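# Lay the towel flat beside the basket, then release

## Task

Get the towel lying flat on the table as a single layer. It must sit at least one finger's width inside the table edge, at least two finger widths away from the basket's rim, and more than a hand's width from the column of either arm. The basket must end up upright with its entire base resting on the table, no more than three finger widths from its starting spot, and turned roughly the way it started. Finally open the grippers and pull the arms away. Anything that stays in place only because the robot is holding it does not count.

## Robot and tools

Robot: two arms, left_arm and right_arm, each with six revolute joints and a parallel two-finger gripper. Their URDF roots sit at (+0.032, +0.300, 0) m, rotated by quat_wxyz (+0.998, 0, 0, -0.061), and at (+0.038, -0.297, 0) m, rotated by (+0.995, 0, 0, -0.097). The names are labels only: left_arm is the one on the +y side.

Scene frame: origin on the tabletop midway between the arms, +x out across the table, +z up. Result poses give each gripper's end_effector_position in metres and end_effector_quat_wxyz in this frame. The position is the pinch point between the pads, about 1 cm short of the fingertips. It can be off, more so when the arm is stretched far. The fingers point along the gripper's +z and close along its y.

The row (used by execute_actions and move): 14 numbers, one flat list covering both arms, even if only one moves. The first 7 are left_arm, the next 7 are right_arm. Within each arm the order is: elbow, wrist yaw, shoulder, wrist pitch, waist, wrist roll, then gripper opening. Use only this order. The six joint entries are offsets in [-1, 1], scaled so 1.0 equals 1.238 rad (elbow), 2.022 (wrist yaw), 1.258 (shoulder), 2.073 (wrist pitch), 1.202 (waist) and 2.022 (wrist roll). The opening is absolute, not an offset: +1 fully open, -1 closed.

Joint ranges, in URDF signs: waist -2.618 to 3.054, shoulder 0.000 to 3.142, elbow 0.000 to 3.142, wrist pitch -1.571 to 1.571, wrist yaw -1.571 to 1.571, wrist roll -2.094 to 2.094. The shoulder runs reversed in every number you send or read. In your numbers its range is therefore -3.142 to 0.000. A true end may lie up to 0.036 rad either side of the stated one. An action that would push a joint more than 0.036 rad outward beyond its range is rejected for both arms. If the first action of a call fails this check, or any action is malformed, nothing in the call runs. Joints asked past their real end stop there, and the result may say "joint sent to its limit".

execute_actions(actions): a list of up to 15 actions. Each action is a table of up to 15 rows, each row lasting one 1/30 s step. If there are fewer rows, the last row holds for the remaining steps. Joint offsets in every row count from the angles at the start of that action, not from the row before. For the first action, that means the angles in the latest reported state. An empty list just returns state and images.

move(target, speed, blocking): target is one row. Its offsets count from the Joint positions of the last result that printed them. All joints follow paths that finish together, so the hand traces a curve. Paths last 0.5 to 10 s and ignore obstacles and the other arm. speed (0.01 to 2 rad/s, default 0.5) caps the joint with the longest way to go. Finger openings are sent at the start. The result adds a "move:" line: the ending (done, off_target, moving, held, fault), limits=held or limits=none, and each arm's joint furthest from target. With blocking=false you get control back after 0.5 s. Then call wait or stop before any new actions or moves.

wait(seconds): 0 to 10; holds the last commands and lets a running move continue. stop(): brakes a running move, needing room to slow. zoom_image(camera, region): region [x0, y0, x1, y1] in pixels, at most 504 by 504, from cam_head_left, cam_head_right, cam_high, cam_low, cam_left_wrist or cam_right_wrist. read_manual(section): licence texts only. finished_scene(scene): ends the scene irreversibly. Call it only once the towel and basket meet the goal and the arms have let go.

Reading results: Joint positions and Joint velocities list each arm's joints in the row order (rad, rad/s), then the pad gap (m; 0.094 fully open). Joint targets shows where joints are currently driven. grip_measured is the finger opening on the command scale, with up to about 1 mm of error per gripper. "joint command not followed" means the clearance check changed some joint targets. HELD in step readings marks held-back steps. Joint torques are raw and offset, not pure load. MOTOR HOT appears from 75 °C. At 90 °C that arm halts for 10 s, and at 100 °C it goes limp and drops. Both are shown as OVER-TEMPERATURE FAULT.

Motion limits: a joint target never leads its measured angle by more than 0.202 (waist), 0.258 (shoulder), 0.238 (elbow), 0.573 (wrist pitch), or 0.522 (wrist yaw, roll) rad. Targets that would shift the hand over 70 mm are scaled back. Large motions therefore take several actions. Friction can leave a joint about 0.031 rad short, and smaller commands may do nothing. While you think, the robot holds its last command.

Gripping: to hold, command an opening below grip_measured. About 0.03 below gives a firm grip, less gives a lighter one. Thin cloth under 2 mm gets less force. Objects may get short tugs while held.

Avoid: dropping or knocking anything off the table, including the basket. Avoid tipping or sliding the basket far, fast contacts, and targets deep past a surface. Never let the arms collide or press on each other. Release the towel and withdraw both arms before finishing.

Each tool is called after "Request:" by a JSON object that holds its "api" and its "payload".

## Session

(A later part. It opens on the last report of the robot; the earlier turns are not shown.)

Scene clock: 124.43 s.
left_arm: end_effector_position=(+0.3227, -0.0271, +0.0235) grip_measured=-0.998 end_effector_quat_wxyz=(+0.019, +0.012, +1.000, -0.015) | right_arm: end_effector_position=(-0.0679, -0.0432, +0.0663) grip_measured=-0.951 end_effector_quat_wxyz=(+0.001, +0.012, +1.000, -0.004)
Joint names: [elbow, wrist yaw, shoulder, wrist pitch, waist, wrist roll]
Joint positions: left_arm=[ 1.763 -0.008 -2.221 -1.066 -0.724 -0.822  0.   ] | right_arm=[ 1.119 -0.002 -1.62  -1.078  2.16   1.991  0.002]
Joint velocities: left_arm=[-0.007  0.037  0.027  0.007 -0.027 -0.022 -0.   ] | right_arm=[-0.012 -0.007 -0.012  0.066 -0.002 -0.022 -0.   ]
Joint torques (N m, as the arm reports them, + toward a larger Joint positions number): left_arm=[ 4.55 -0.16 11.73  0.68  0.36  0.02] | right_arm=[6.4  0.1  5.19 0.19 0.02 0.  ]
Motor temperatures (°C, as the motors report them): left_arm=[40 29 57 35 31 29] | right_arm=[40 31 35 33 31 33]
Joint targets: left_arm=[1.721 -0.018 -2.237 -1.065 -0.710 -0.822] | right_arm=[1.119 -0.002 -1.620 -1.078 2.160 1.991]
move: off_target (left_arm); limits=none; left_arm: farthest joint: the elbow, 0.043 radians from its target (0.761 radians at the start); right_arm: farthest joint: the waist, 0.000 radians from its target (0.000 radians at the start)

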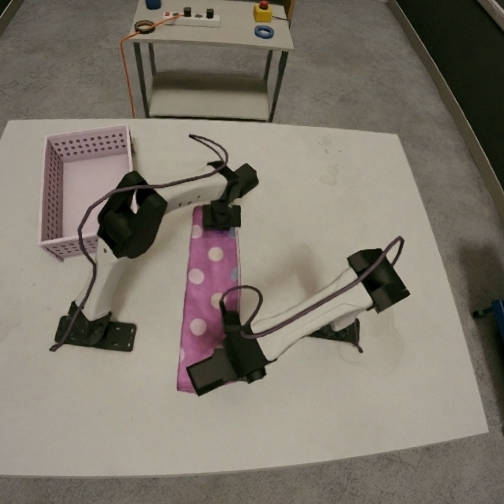

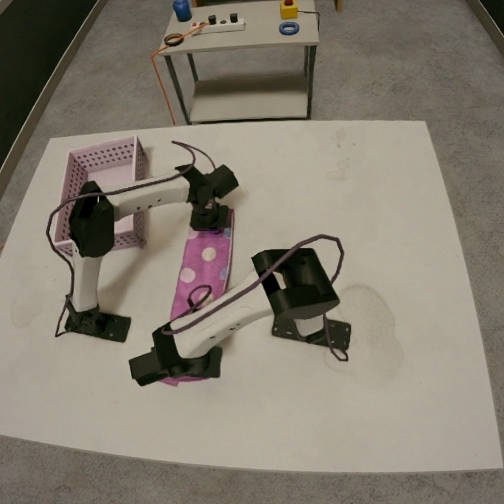

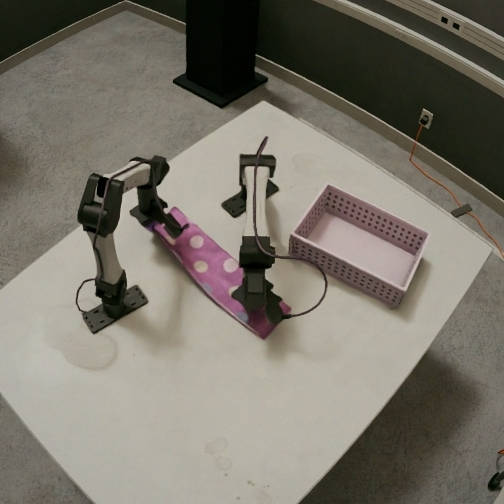

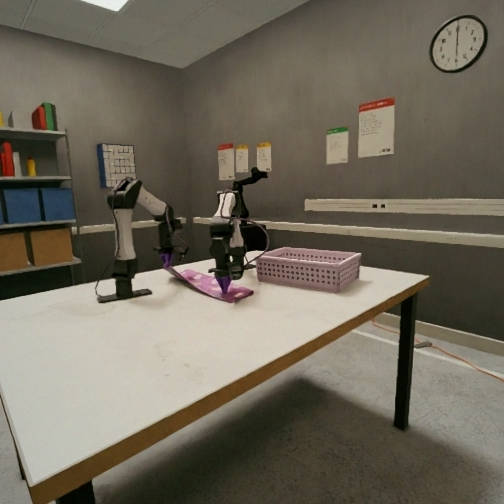

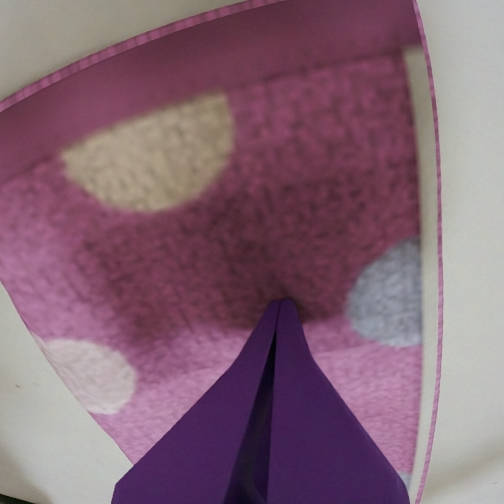

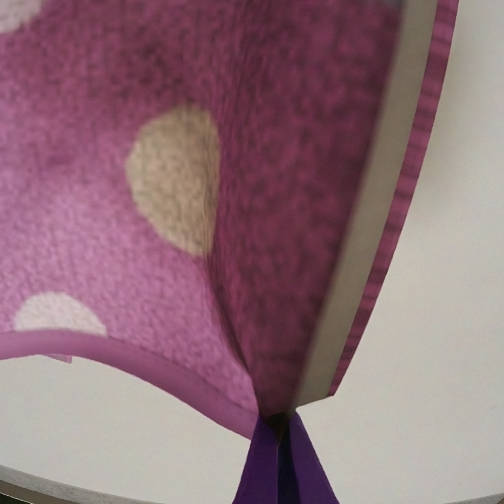

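Request:
{"api": "execute_actions", "payload": {"actions": [[[0.07,0,0,0,0,0,-1, 0,0,0,0,0,0,-1]]]}}

Request:
{"api": "move", "payload": {"target": [0.405,-0.074,-0.237,-0.19,-0.09,-0.065,0, 0,0,0,0,0,0,-1], "speed": 0.4}}

Scene clock: 130.93 s.
left_arm: end_effector_position=(+0.3378, -0.0444, +0.0457) grip_measured=-0.998 end_effector_quat_wxyz=(+0.046, +0.012, +0.998, -0.045) | right_arm: end_effector_position=(-0.0679, -0.0432, +0.0663) grip_measured=-0.951 end_effector_quat_wxyz=(+0.001, +0.012, +1.000, -0.004)
Joint names: [elbow, wrist yaw, shoulder, wrist pitch, waist, wrist roll]
Joint positions: left_arm=[ 1.84  -0.008 -2.218 -1.064 -0.724 -0.822  0.   ] | right_arm=[ 1.119 -0.002 -1.62  -1.078  2.16   1.991  0.002]
Joint velocities: left_arm=[-0.002 -0.007 -0.012 -0.007 -0.012  0.051  0.   ] | right_arm=[-0.002 -0.022  0.012 -0.022 -0.027  0.051  0.   ]
Joint torques (N m, as the arm reports them, + toward a larger Joint positions number): left_arm=[ 8.89 -0.08 12.96  0.84 -0.7   0.03] | right_arm=[6.42 0.1  5.2  0.18 0.01 0.  ]
Motor temperatures (°C, as the motors report them): left_arm=[39 29 56 35 31 29] | right_arm=[40 31 35 33 31 33]
Joint targets: left_arm=[1.850 -0.009 -2.221 -1.066 -0.724 -0.822] | right_arm=[1.119 -0.002 -1.620 -1.078 2.160 1.991]
Step readings (joint positions):
0: left_arm=[1.763 -0.008 -2.221 -1.066 -0.724 -0.822] | right_arm=[1.119 -0.002 -1.620 -1.078 2.160 1.991]
1: left_arm=[1.775 -0.008 -2.221 -1.073 -0.724 -0.822] | right_arm=[1.119 -0.002 -1.620 -1.078 2.160 1.991]
2: left_arm=[1.791 -0.008 -2.224 -1.076 -0.724 -0.822] | right_arm=[1.119 -0.002 -1.620 -1.078 2.160 1.991]
4: left_arm=[1.822 -0.008 -2.223 -1.074 -0.724 -0.822] | right_arm=[1.119 -0.002 -1.620 -1.078 2.160 1.991]
8: left_arm=[1.840 -0.008 -2.218 -1.064 -0.724 -0.822] | right_arm=[1.119 -0.002 -1.620 -1.078 2.160 1.991]
15: Joint positions above

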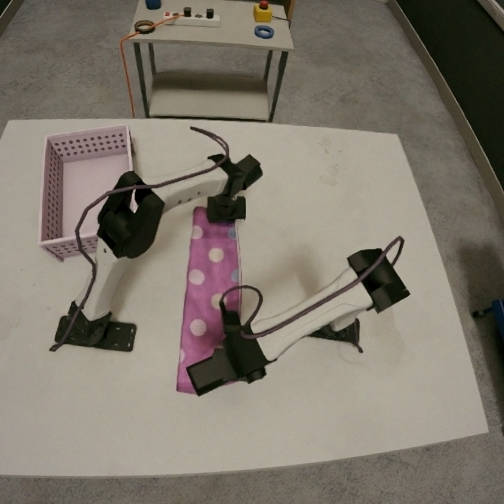

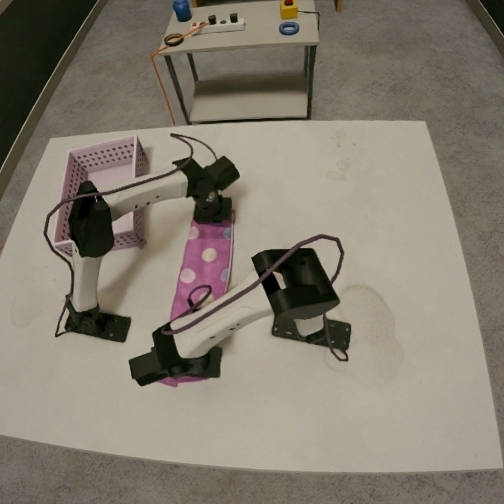

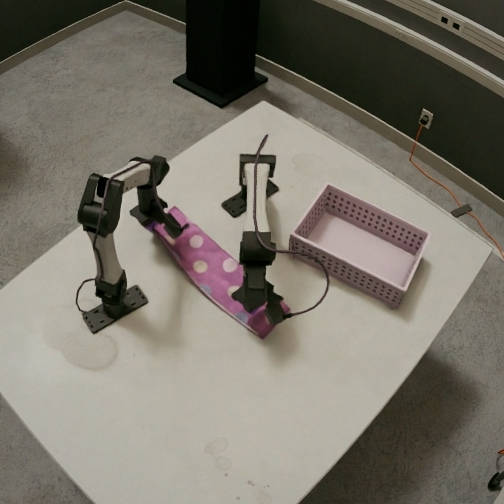

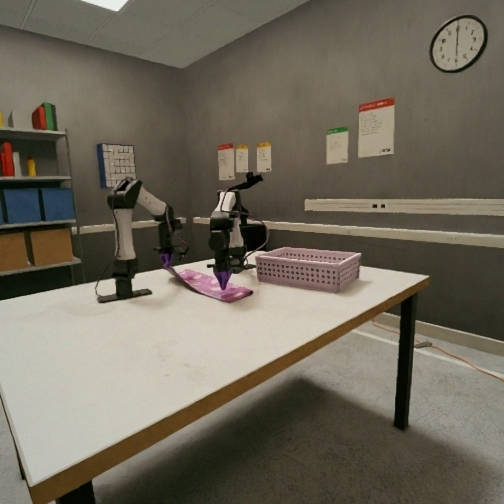

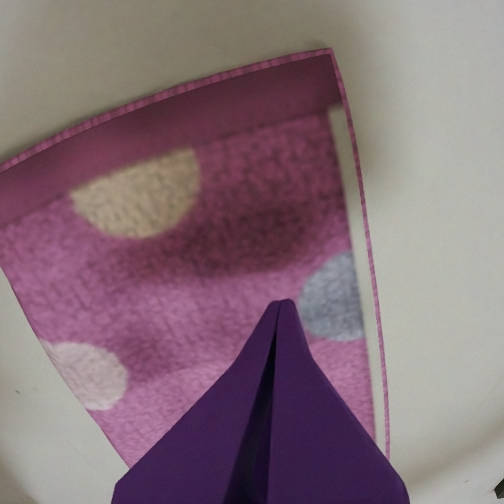

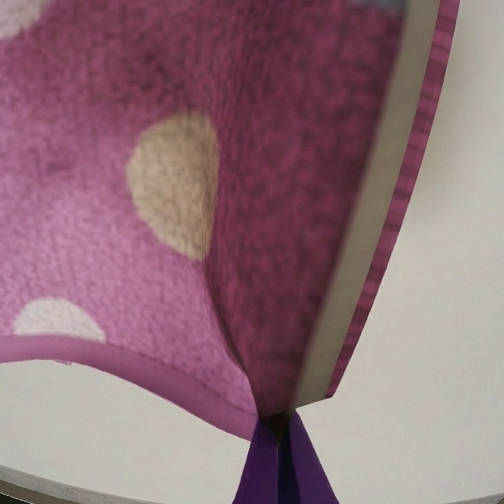

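Scene clock: 132.90 s.
left_arm: end_effector_position=(+0.3268, -0.0672, +0.0461) grip_measured=-0.002 end_effector_quat_wxyz=(+0.045, +0.002, +0.997, +0.063) | right_arm: end_effector_position=(-0.0679, -0.0432, +0.0663) grip_measured=-0.951 end_effector_quat_wxyz=(+0.001, +0.012, +1.000, -0.004)
Joint names: [elbow, wrist yaw, shoulder, wrist pitch, waist, wrist roll]
Joint positions: left_arm=[ 2.323 -0.146 -2.495 -1.449 -0.824 -0.946  0.047] | right_arm=[ 1.119 -0.002 -1.62  -1.078  2.16   1.991  0.002]
Joint velocities: left_arm=[ 0.007 -0.022 -0.007 -0.007 -0.002 -0.051  0.   ] | right_arm=[-0.002 -0.007 -0.012 -0.022 -0.007  0.022  0.   ]
Joint torques (N m, as the arm reports them, + toward a larger Joint positions number): left_arm=[ 9.2  -0.25 13.1   0.28 -1.28 -0.07] | right_arm=[6.4  0.1  5.21 0.18 0.   0.  ]
Motor temperatures (°C, as the motors report them): left_arm=[39 29 56 35 31 29] | right_arm=[40 31 35 33 31 33]
Joint targets: left_arm=[2.342 -0.157 -2.516 -1.459 -0.833 -0.953] | right_arm=[1.119 -0.002 -1.620 -1.078 2.160 1.991]
move: off_target (left_arm); limits=none; left_arm: farthest joint: the shoulder, 0.021 radians from its target (0.298 radians at the start); right_arm: farthest joint: the waist, 0.000 radians from its target (0.000 radians at the start)

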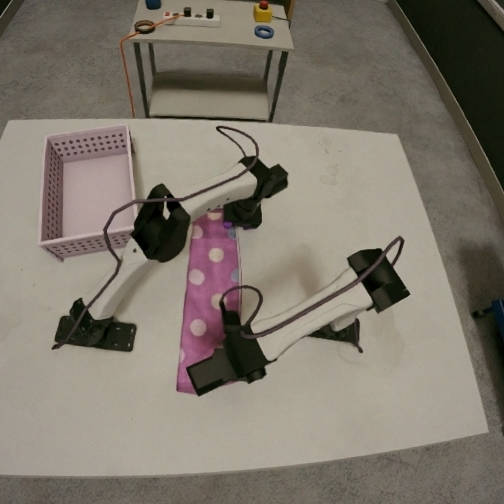

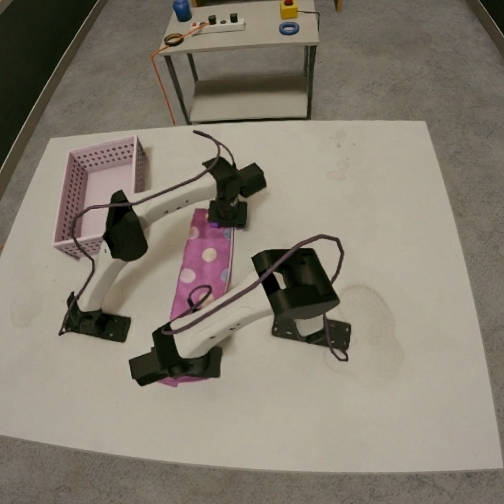

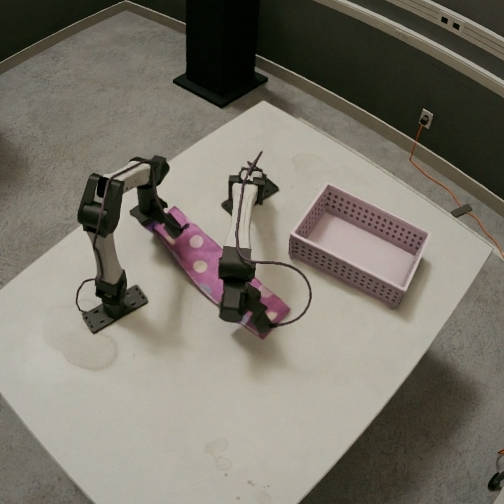

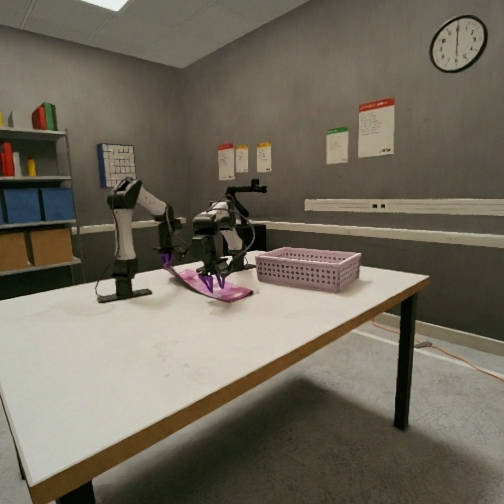

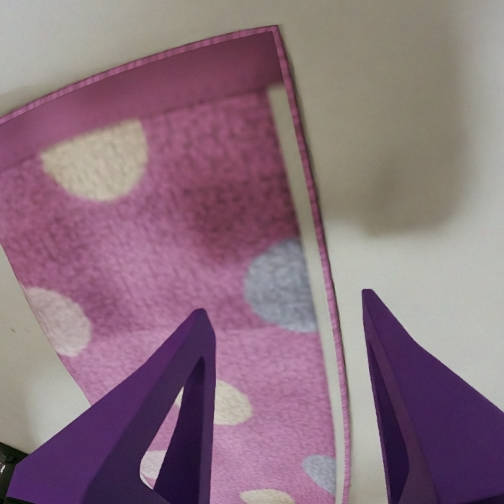

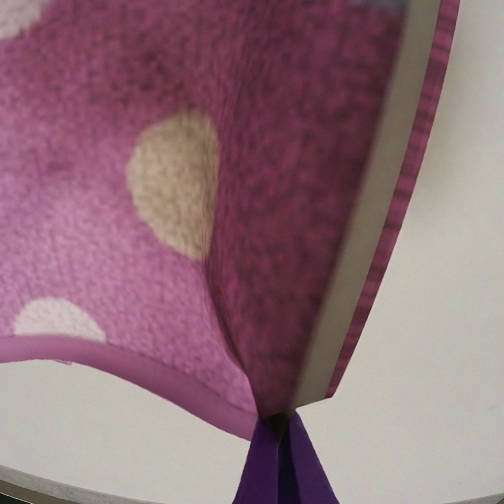

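Request:
{"api": "execute_actions", "payload": {"actions": [[[0,0,-0.04,0,0,0,0, 0,0,0,0,0,0,-1]],[[0,0,-0.035,0,0,0,0, 0,0,0,0,0,0,-1]],[[0,0,-0.035,0,0,0,-0.35, 0,0,0,0,0,0,-1]],[[0,0,-0.035,0,0,0,-0.7, 0,0,0,0,0,0,-1]],[[0,0,-0.035,0,0,0,-1, 0,0,0,0,0,0,-1]]]}}

Scene clock: 140.13 s.
left_arm: end_effector_position=(+0.3230, -0.0569, +0.0208) grip_measured=-0.935 end_effector_quat_wxyz=(+0.027, +0.006, +0.994, +0.101) | right_arm: end_effector_position=(-0.0679, -0.0432, +0.0663) grip_measured=-0.951 end_effector_quat_wxyz=(+0.001, +0.012, +1.000, -0.004)
Joint names: [elbow, wrist yaw, shoulder, wrist pitch, waist, wrist roll]
Joint positions: left_arm=[ 2.323 -0.164 -2.554 -1.473 -0.824 -0.946  0.003] | right_arm=[ 1.119 -0.002 -1.62  -1.078  2.16   1.991  0.002]
Joint velocities: left_arm=[ 0.022 -0.066 -0.012 -0.007  0.007 -0.022  0.   ] | right_arm=[ 0.007  0.066  0.002 -0.022 -0.007  0.022 -0.001]
Joint torques (N m, as the arm reports them, + toward a larger Joint positions number): left_arm=[ 7.65 -0.15 11.62  0.23 -0.7   0.  ] | right_arm=[6.41 0.1  5.21 0.18 0.03 0.  ]
Motor temperatures (°C, as the motors report them): left_arm=[40 29 57 35 31 29] | right_arm=[40 31 36 33 31 33]
Joint targets: left_arm=[2.323 -0.163 -2.597 -1.471 -0.824 -0.946] | right_arm=[1.119 -0.002 -1.620 -1.078 2.160 1.991]
Step readings (joint positions; steps 1 to 15: 1st action; 16 to 30: 2nd action; 31 to 45: 3rd action; 46 to 60: 4th action; 61 to 75: 5th action):
0: left_arm=[2.323 -0.146 -2.495 -1.449 -0.824 -0.946] | right_arm=[1.119 -0.002 -1.620 -1.078 2.160 1.991]
1: left_arm=[2.323 -0.146 -2.497 -1.449 -0.824 -0.946] | right_arm=[1.119 -0.002 -1.620 -1.078 2.160 1.991]
2: left_arm=[2.323 -0.146 -2.500 -1.449 -0.824 -0.946] | right_arm=[1.119 -0.002 -1.620 -1.078 2.160 1.991]
4: left_arm=[2.323 -0.146 -2.511 -1.449 -0.824 -0.946] | right_arm=[1.119 -0.002 -1.620 -1.078 2.160 1.991]
8: left_arm=[2.323 -0.146 -2.529 -1.449 -0.824 -0.946] | right_arm=[1.119 -0.002 -1.620 -1.078 2.160 1.991]
15: left_arm=[2.323 -0.146 -2.530 -1.449 -0.824 -0.946] | right_arm=[1.119 -0.002 -1.620 -1.078 2.160 1.991]
16: left_arm=[2.323 -0.146 -2.532 -1.449 -0.824 -0.946] | right_arm=[1.119 -0.002 -1.620 -1.078 2.160 1.991]
17: left_arm=[2.323 -0.146 -2.534 -1.449 -0.824 -0.946] | right_arm=[1.119 -0.002 -1.620 -1.078 2.160 1.991]
19: left_arm=[2.323 -0.146 -2.542 -1.449 -0.824 -0.946] | right_arm=[1.119 -0.002 -1.620 -1.078 2.160 1.991]
23: left_arm=[2.323 -0.146 -2.549 -1.449 -0.824 -0.946] | right_arm=[1.119 -0.002 -1.620 -1.078 2.160 1.991]
30: left_arm=[2.323 -0.146 -2.549 -1.449 -0.824 -0.946] | right_arm=[1.119 -0.002 -1.620 -1.078 2.160 1.991]
31: left_arm=[2.323 -0.146 -2.550 -1.449 -0.824 -0.946] | right_arm=[1.119 -0.002 -1.620 -1.078 2.160 1.991]
32: left_arm=[2.323 -0.147 -2.552 -1.451 -0.824 -0.946] | right_arm=[1.119 -0.002 -1.620 -1.078 2.160 1.991]
34: left_arm=[2.323 -0.152 -2.552 -1.457 -0.824 -0.946] | right_arm=[1.119 -0.002 -1.620 -1.078 2.160 1.991]
38: left_arm=[2.323 -0.154 -2.552 -1.457 -0.824 -0.946] | right_arm=[1.119 -0.002 -1.620 -1.078 2.160 1.991]
45: left_arm=[2.323 -0.154 -2.552 -1.457 -0.824 -0.946] | right_arm=[1.119 -0.002 -1.620 -1.078 2.160 1.991]
46: left_arm=[2.323 -0.156 -2.552 -1.459 -0.824 -0.946] | right_arm=[1.119 -0.002 -1.620 -1.078 2.160 1.991]
47: left_arm=[2.323 -0.160 -2.552 -1.468 -0.824 -0.946] | right_arm=[1.119 -0.002 -1.620 -1.078 2.160 1.991]
49: left_arm=[2.323 -0.162 -2.552 -1.471 -0.824 -0.946] | right_arm=[1.119 -0.002 -1.620 -1.078 2.160 1.991]
53: left_arm=[2.323 -0.162 -2.552 -1.471 -0.824 -0.946] | right_arm=[1.119 -0.002 -1.620 -1.078 2.160 1.991]
60: left_arm=[2.323 -0.162 -2.552 -1.471 -0.824 -0.946] | right_arm=[1.119 -0.002 -1.620 -1.078 2.160 1.991]
61: left_arm=[2.323 -0.163 -2.552 -1.471 -0.824 -0.946] | right_arm=[1.119 -0.002 -1.620 -1.078 2.160 1.991]
62: left_arm=[2.323 -0.164 -2.552 -1.473 -0.824 -0.946] | right_arm=[1.119 -0.002 -1.620 -1.078 2.160 1.991]
64: left_arm=[2.323 -0.164 -2.554 -1.473 -0.824 -0.946] | right_arm=[1.119 -0.002 -1.620 -1.078 2.160 1.991]
68: left_arm=[2.323 -0.164 -2.554 -1.473 -0.824 -0.946] | right_arm=[1.119 -0.002 -1.620 -1.078 2.160 1.991]
75: Joint positions above

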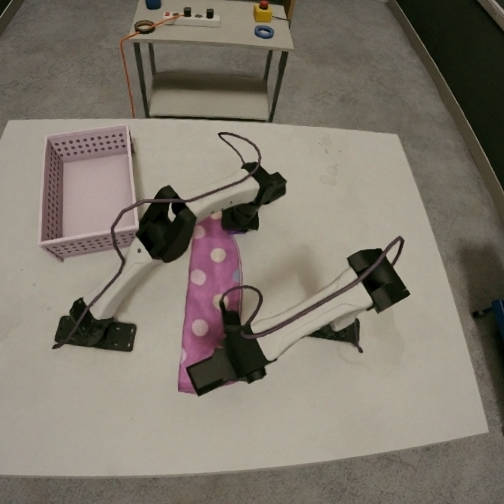

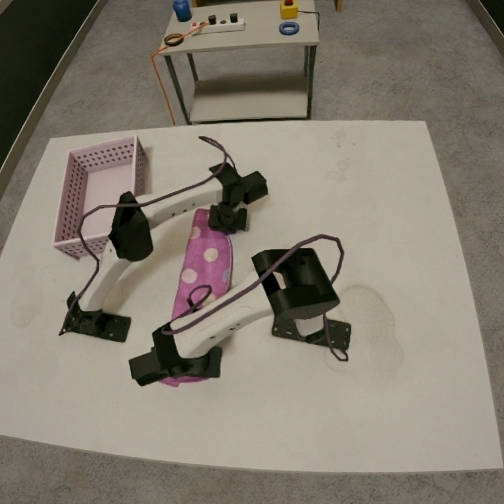

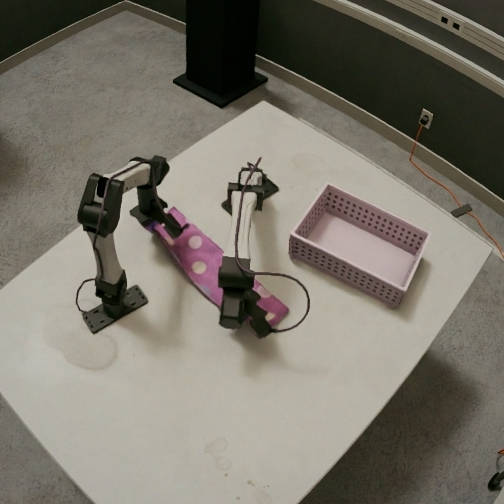

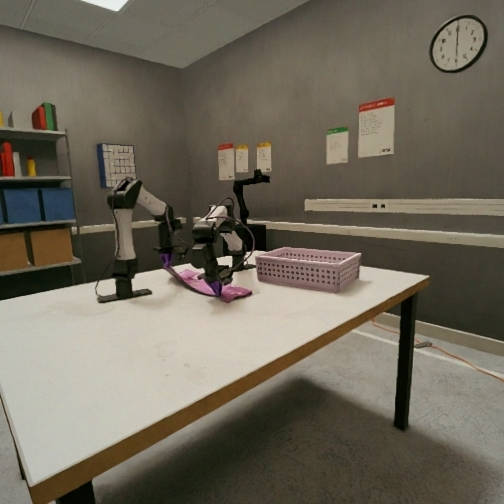

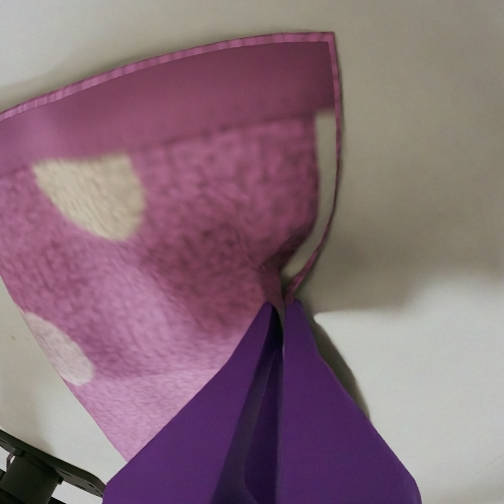

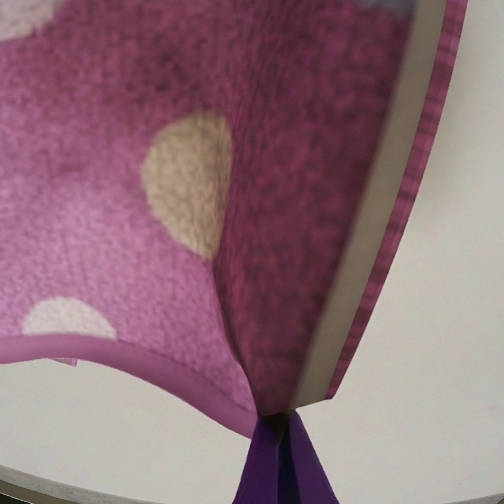

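Request:
{"api": "move", "payload": {"target": [-0.08,0.08,0.44,0.12,0.30,0.17,-1, 0.535,0,0.045,-0.18,-0.365,-0.228,-1], "speed": 0.3}}

Scene clock: 153.93 s.
left_arm: end_effector_position=(+0.4371, +0.0284, +0.2662) grip_measured=-0.935 end_effector_quat_wxyz=(+0.238, -0.010, +0.958, -0.159) | right_arm: end_effector_position=(+0.0509, +0.0324, +0.2466) grip_measured=-0.951 end_effector_quat_wxyz=(+0.010, +0.000, +0.988, +0.156)
Joint names: [elbow, wrist yaw, shoulder, wrist pitch, waist, wrist roll]
Joint positions: left_arm=[ 2.25  -0.008 -2.002 -1.238 -0.47  -0.611  0.003] | right_arm=[ 1.762  0.009 -1.581 -1.437  1.731  1.537  0.002]
Joint velocities: left_arm=[-0.007 -0.037  0.002  0.022 -0.012 -0.007  0.001] | right_arm=[-0.002  0.022  0.002 -0.007  0.002 -0.081 -0.   ]
Joint torques (N m, as the arm reports them, + toward a larger Joint positions number): left_arm=[ 6.18  0.   11.42  2.05 -0.23  0.13] | right_arm=[ 8.15  0.    6.28  0.78 -0.63 -0.08]
Motor temperatures (°C, as the motors report them): left_arm=[39 29 57 35 31 29] | right_arm=[40 31 37 33 31 33]
Joint targets: left_arm=[2.224 -0.002 -2.000 -1.224 -0.464 -0.603] | right_arm=[1.781 -0.002 -1.563 -1.452 1.721 1.530]
move: off_target (left_arm); limits=none; left_arm: farthest joint: the elbow, 0.026 radians from its target (0.099 radians at the start); right_arm: farthest joint: the elbow, 0.020 radians from its target (0.662 radians at the start)

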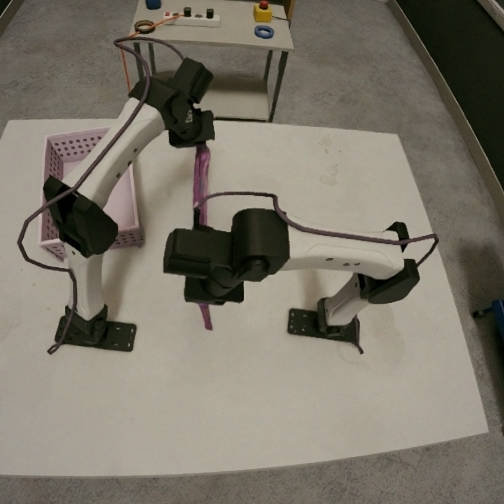

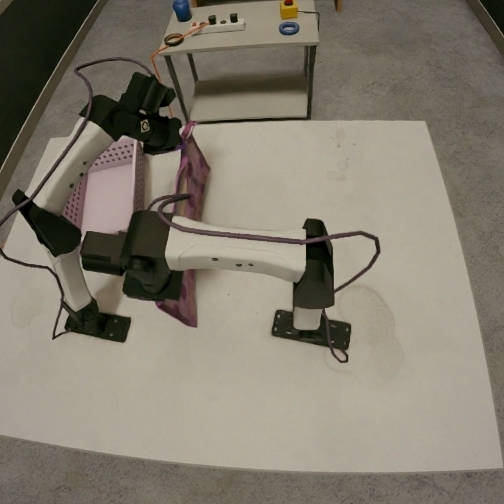

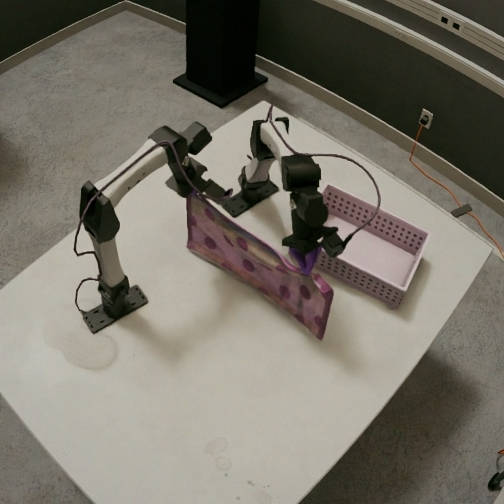

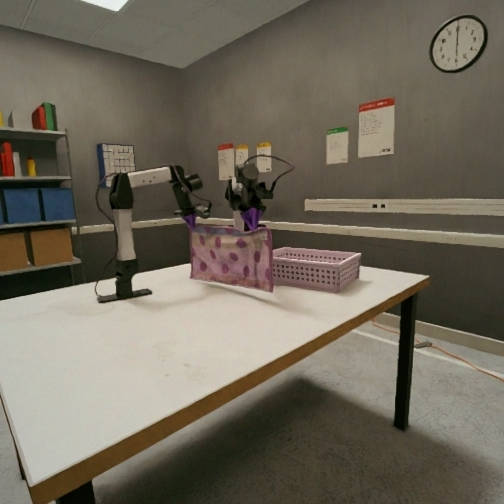

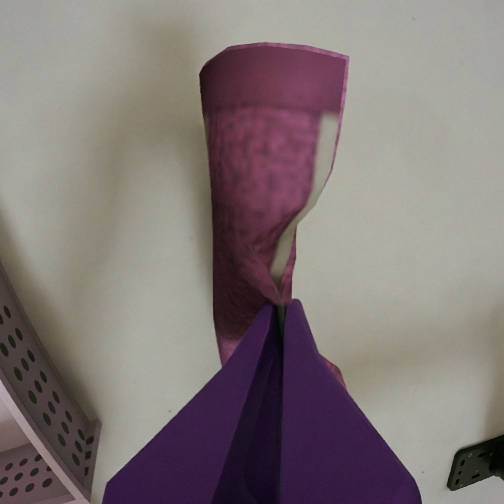

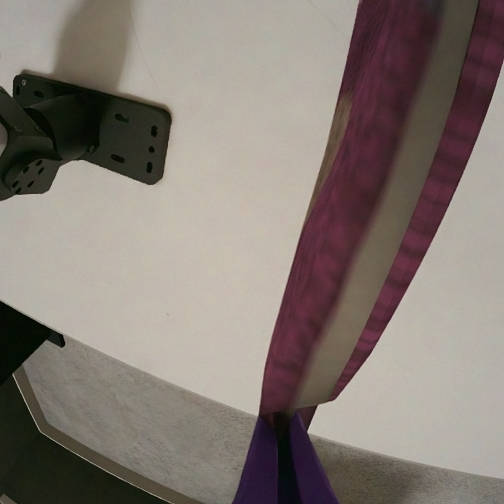

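Request:
{"api": "move", "payload": {"target": [-0.115,0,0,0.06,0.155,0.08,-1, 0.075,0,-0.16,0.085,-0.105,-0.058,-1], "speed": 0.25}}

Request:
{"api": "move", "payload": {"target": [-0.17,0,-0.108,0.205,-0.18,-0.1,-1, -0.485,0,0.25,0.02,-0.065,-0.035,-1], "speed": 0.4}}

Scene clock: 169.57 s.
left_arm: end_effector_position=(+0.4882, +0.1021, +0.2367) grip_measured=-0.935 end_effector_quat_wxyz=(+0.255, -0.023, +0.960, -0.114) | right_arm: end_effector_position=(+0.0999, +0.0965, +0.2149) grip_measured=-0.951 end_effector_quat_wxyz=(+0.030, +0.004, +0.985, +0.170)
Joint names: [elbow, wrist yaw, shoulder, wrist pitch, waist, wrist roll]
Joint positions: left_arm=[ 2.13  -0.007 -2.002 -1.132 -0.289 -0.456  0.003] | right_arm=[ 1.83   0.01  -1.773 -1.281  1.613  1.426  0.002]
Joint velocities: left_arm=[-0.007 -0.007 -0.007 -0.022  0.002  0.007  0.   ] | right_arm=[-0.007 -0.007  0.002 -0.037 -0.002 -0.051 -0.   ]
Joint torques (N m, as the arm reports them, + toward a larger Joint positions number): left_arm=[ 6.92 -0.04 11.71  2.07 -0.41  0.13] | right_arm=[ 8.84  0.12  6.28  1.26 -0.53 -0.08]
Motor temperatures (°C, as the motors report them): left_arm=[39 29 56 37 31 29] | right_arm=[41 31 38 34 31 33]
Joint targets: left_arm=[2.108 -0.007 -2.002 -1.114 -0.284 -0.449] | right_arm=[1.854 0.009 -1.783 -1.260 1.604 1.419]
move: off_target (left_arm, right_arm); limits=none; left_arm: farthest joint: the elbow, 0.022 radians from its target (0.142 radians at the start); right_arm: farthest joint: the elbow, 0.025 radians from its target (0.093 radians at the start)

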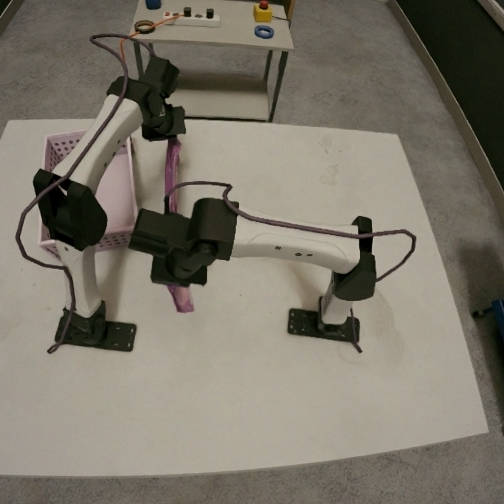

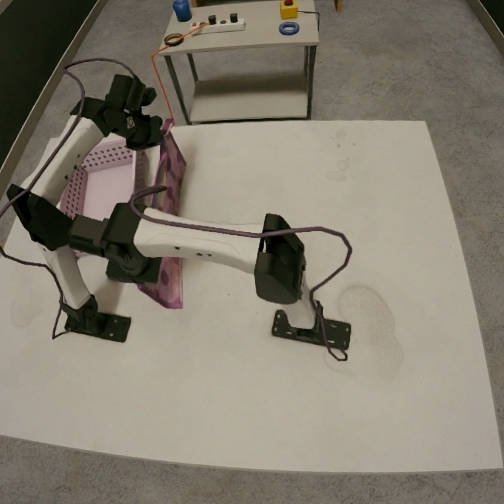

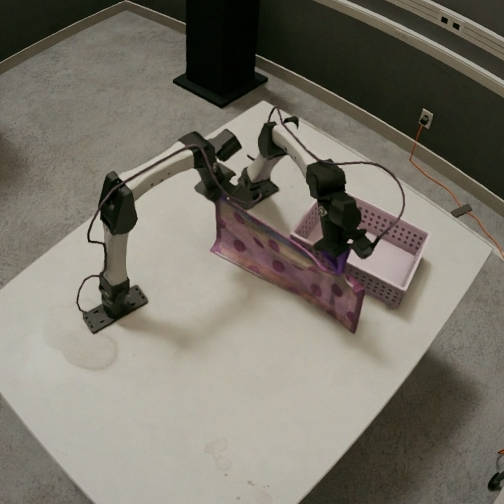

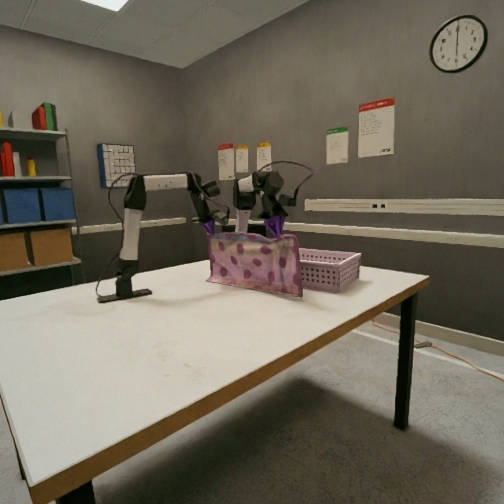

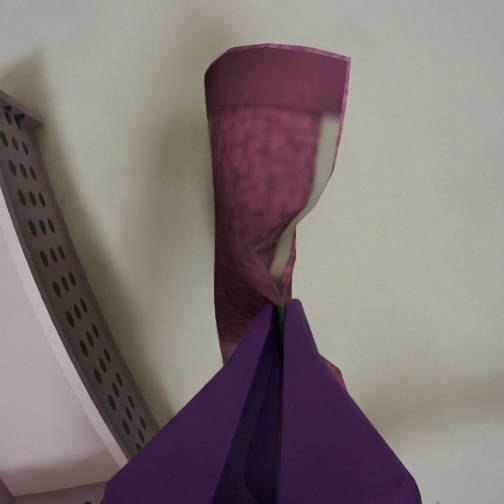

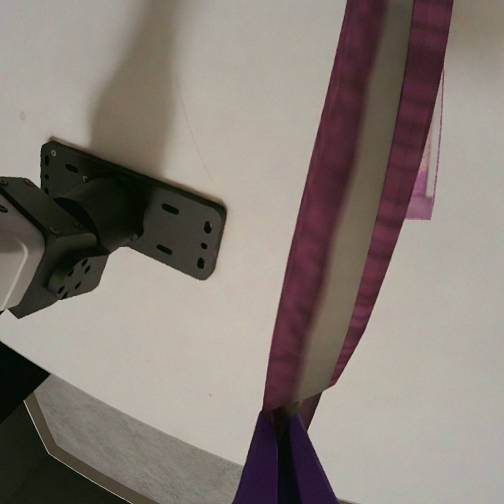

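Scene clock: 171.70 s.
left_arm: end_effector_position=(+0.4885, -0.0265, +0.1592) grip_measured=-0.935 end_effector_quat_wxyz=(+0.263, -0.016, +0.945, -0.191) | right_arm: end_effector_position=(+0.0985, -0.0350, +0.1328) grip_measured=-0.951 end_effector_quat_wxyz=(+0.014, +0.005, +0.999, +0.038)
Joint names: [elbow, wrist yaw, shoulder, wrist pitch, waist, wrist roll]
Joint positions: left_arm=[ 1.94  -0.007 -2.122 -0.726 -0.5   -0.654  0.003] | right_arm=[ 1.246  0.012 -1.481 -1.255  1.545  1.361  0.002]
Joint velocities: left_arm=[-0.007  0.022  0.002 -0.022  0.012 -0.022  0.   ] | right_arm=[-0.007  0.022  0.012 -0.007 -0.007 -0.007  0.   ]
Joint torques (N m, as the arm reports them, + toward a larger Joint positions number): left_arm=[ 7.61 -0.06 12.12  2.23 -1.09 -0.04] | right_arm=[ 5.56  0.08  5.9   0.63 -0.69 -0.06]
Motor temperatures (°C, as the motors report them): left_arm=[39 29 56 37 31 29] | right_arm=[41 31 38 34 31 33]
Joint targets: left_arm=[1.919 -0.007 -2.137 -0.707 -0.505 -0.659] | right_arm=[1.230 0.010 -1.458 -1.239 1.535 1.355]
move: off_target (left_arm, right_arm); limits=none; left_arm: farthest joint: the elbow, 0.021 radians from its target (0.210 radians at the start); right_arm: farthest joint: the shoulder, 0.022 radians from its target (0.314 radians at the start)

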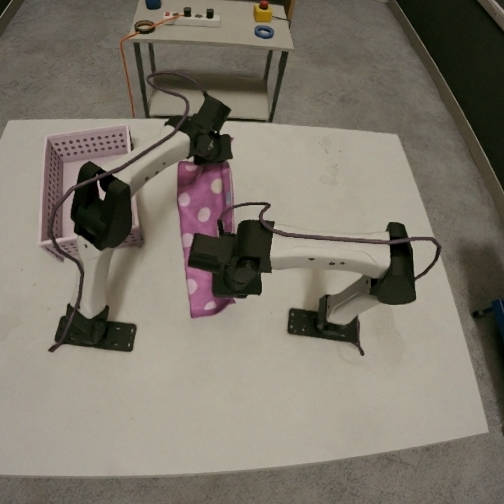

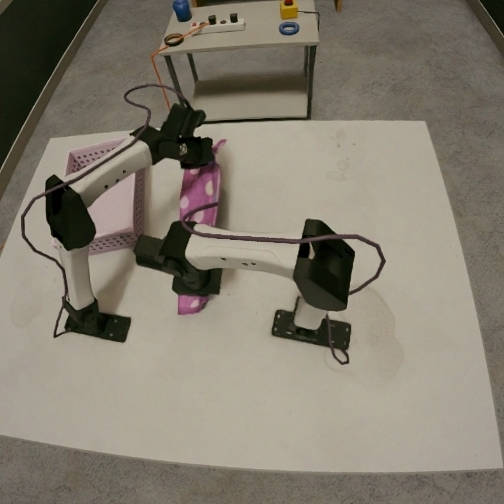

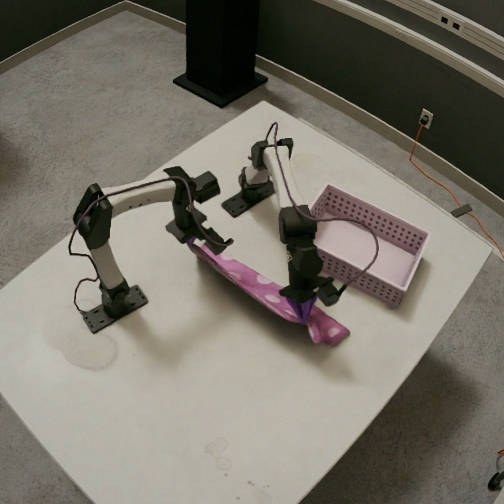

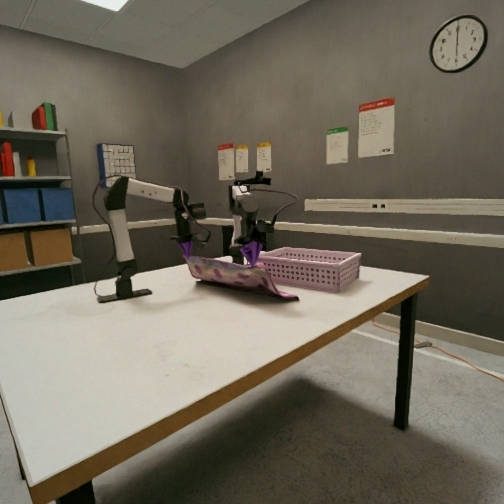

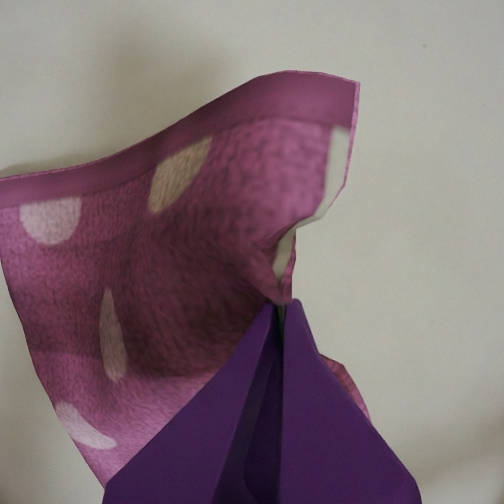

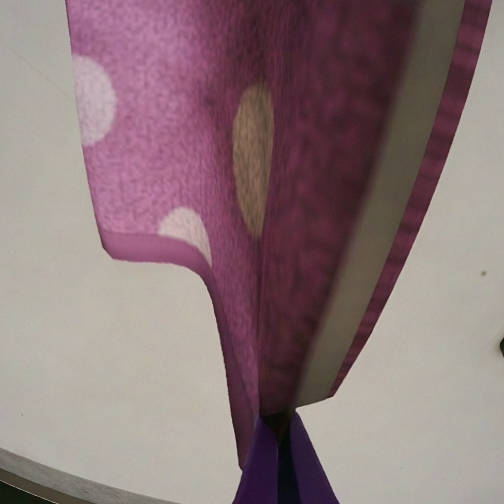

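Request:
{"api": "move", "payload": {"target": [0.265,0,0.1,-0.233,0.18,0.1,-1, 0.62,0,-0.24,-0.075,0.062,0.035,-1], "speed": 0.4}}

Scene clock: 180.23 s.
left_arm: end_effector_position=(+0.4850, +0.1014, +0.2716) grip_measured=-0.935 end_effector_quat_wxyz=(+0.276, -0.022, +0.953, -0.125) | right_arm: end_effector_position=(+0.1018, +0.0905, +0.2601) grip_measured=-0.951 end_effector_quat_wxyz=(+0.036, +0.008, +0.980, +0.197)
Joint names: [elbow, wrist yaw, shoulder, wrist pitch, waist, wrist roll]
Joint positions: left_arm=[ 2.252 -0.007 -2.001 -1.205 -0.293 -0.459  0.003] | right_arm=[ 1.992  0.013 -1.764 -1.396  1.607  1.426  0.002]
Joint velocities: left_arm=[ 0.017 -0.037  0.022  0.037  0.002  0.037 -0.   ] | right_arm=[ 0.012 -0.066  0.017  0.037  0.002  0.007 -0.   ]
Joint torques (N m, as the arm reports them, + toward a larger Joint positions number): left_arm=[ 9.57 -0.04 11.81  1.93 -0.04  0.14] | right_arm=[8.31 0.1  5.41 0.98 0.87 0.03]
Motor temperatures (°C, as the motors report them): left_arm=[39 29 57 38 31 29] | right_arm=[41 31 38 34 31 33]
Joint targets: left_arm=[2.268 -0.007 -1.996 -1.209 -0.284 -0.451] | right_arm=[2.014 0.012 -1.783 -1.411 1.620 1.432]
move: off_target (right_arm); limits=none; left_arm: farthest joint: the elbow, 0.016 radians from its target (0.328 radians at the start); right_arm: farthest joint: the elbow, 0.022 radians from its target (0.767 radians at the start)

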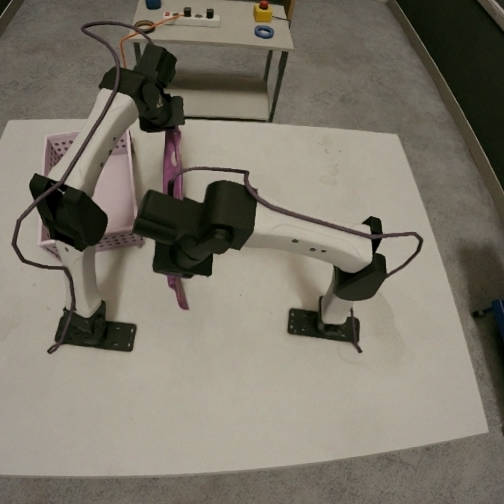

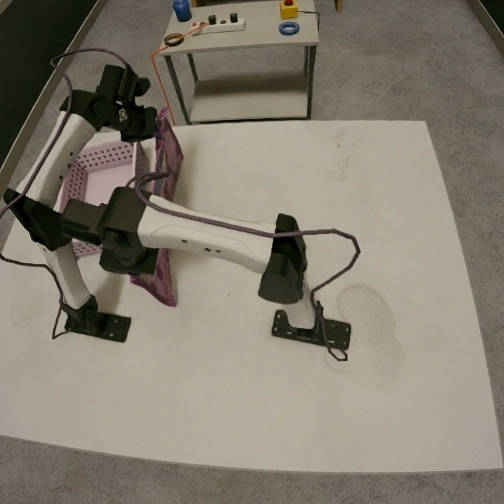

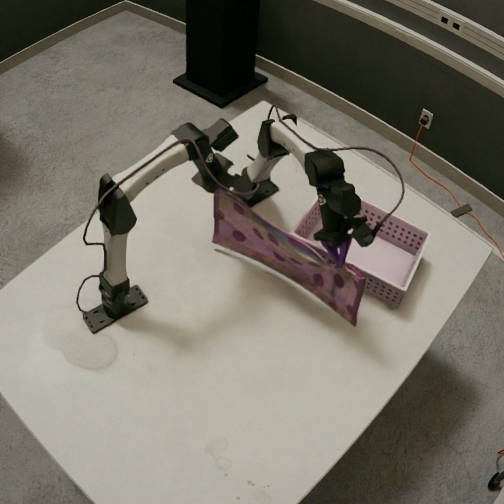

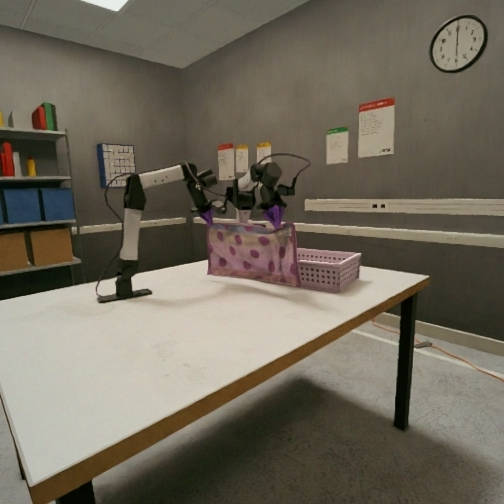

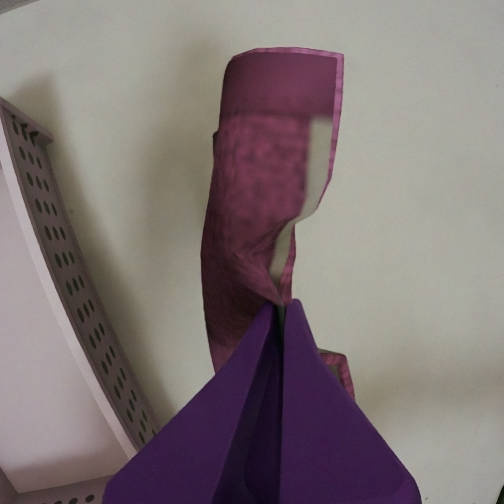

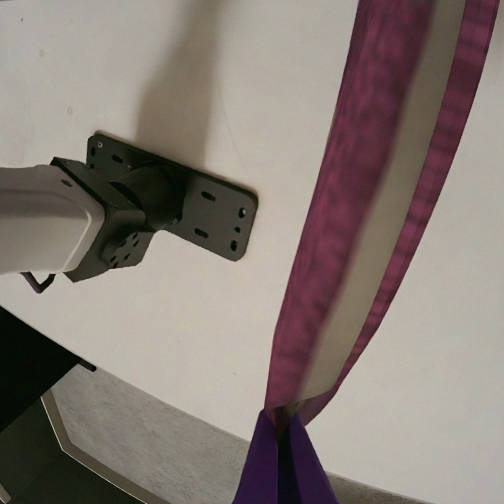

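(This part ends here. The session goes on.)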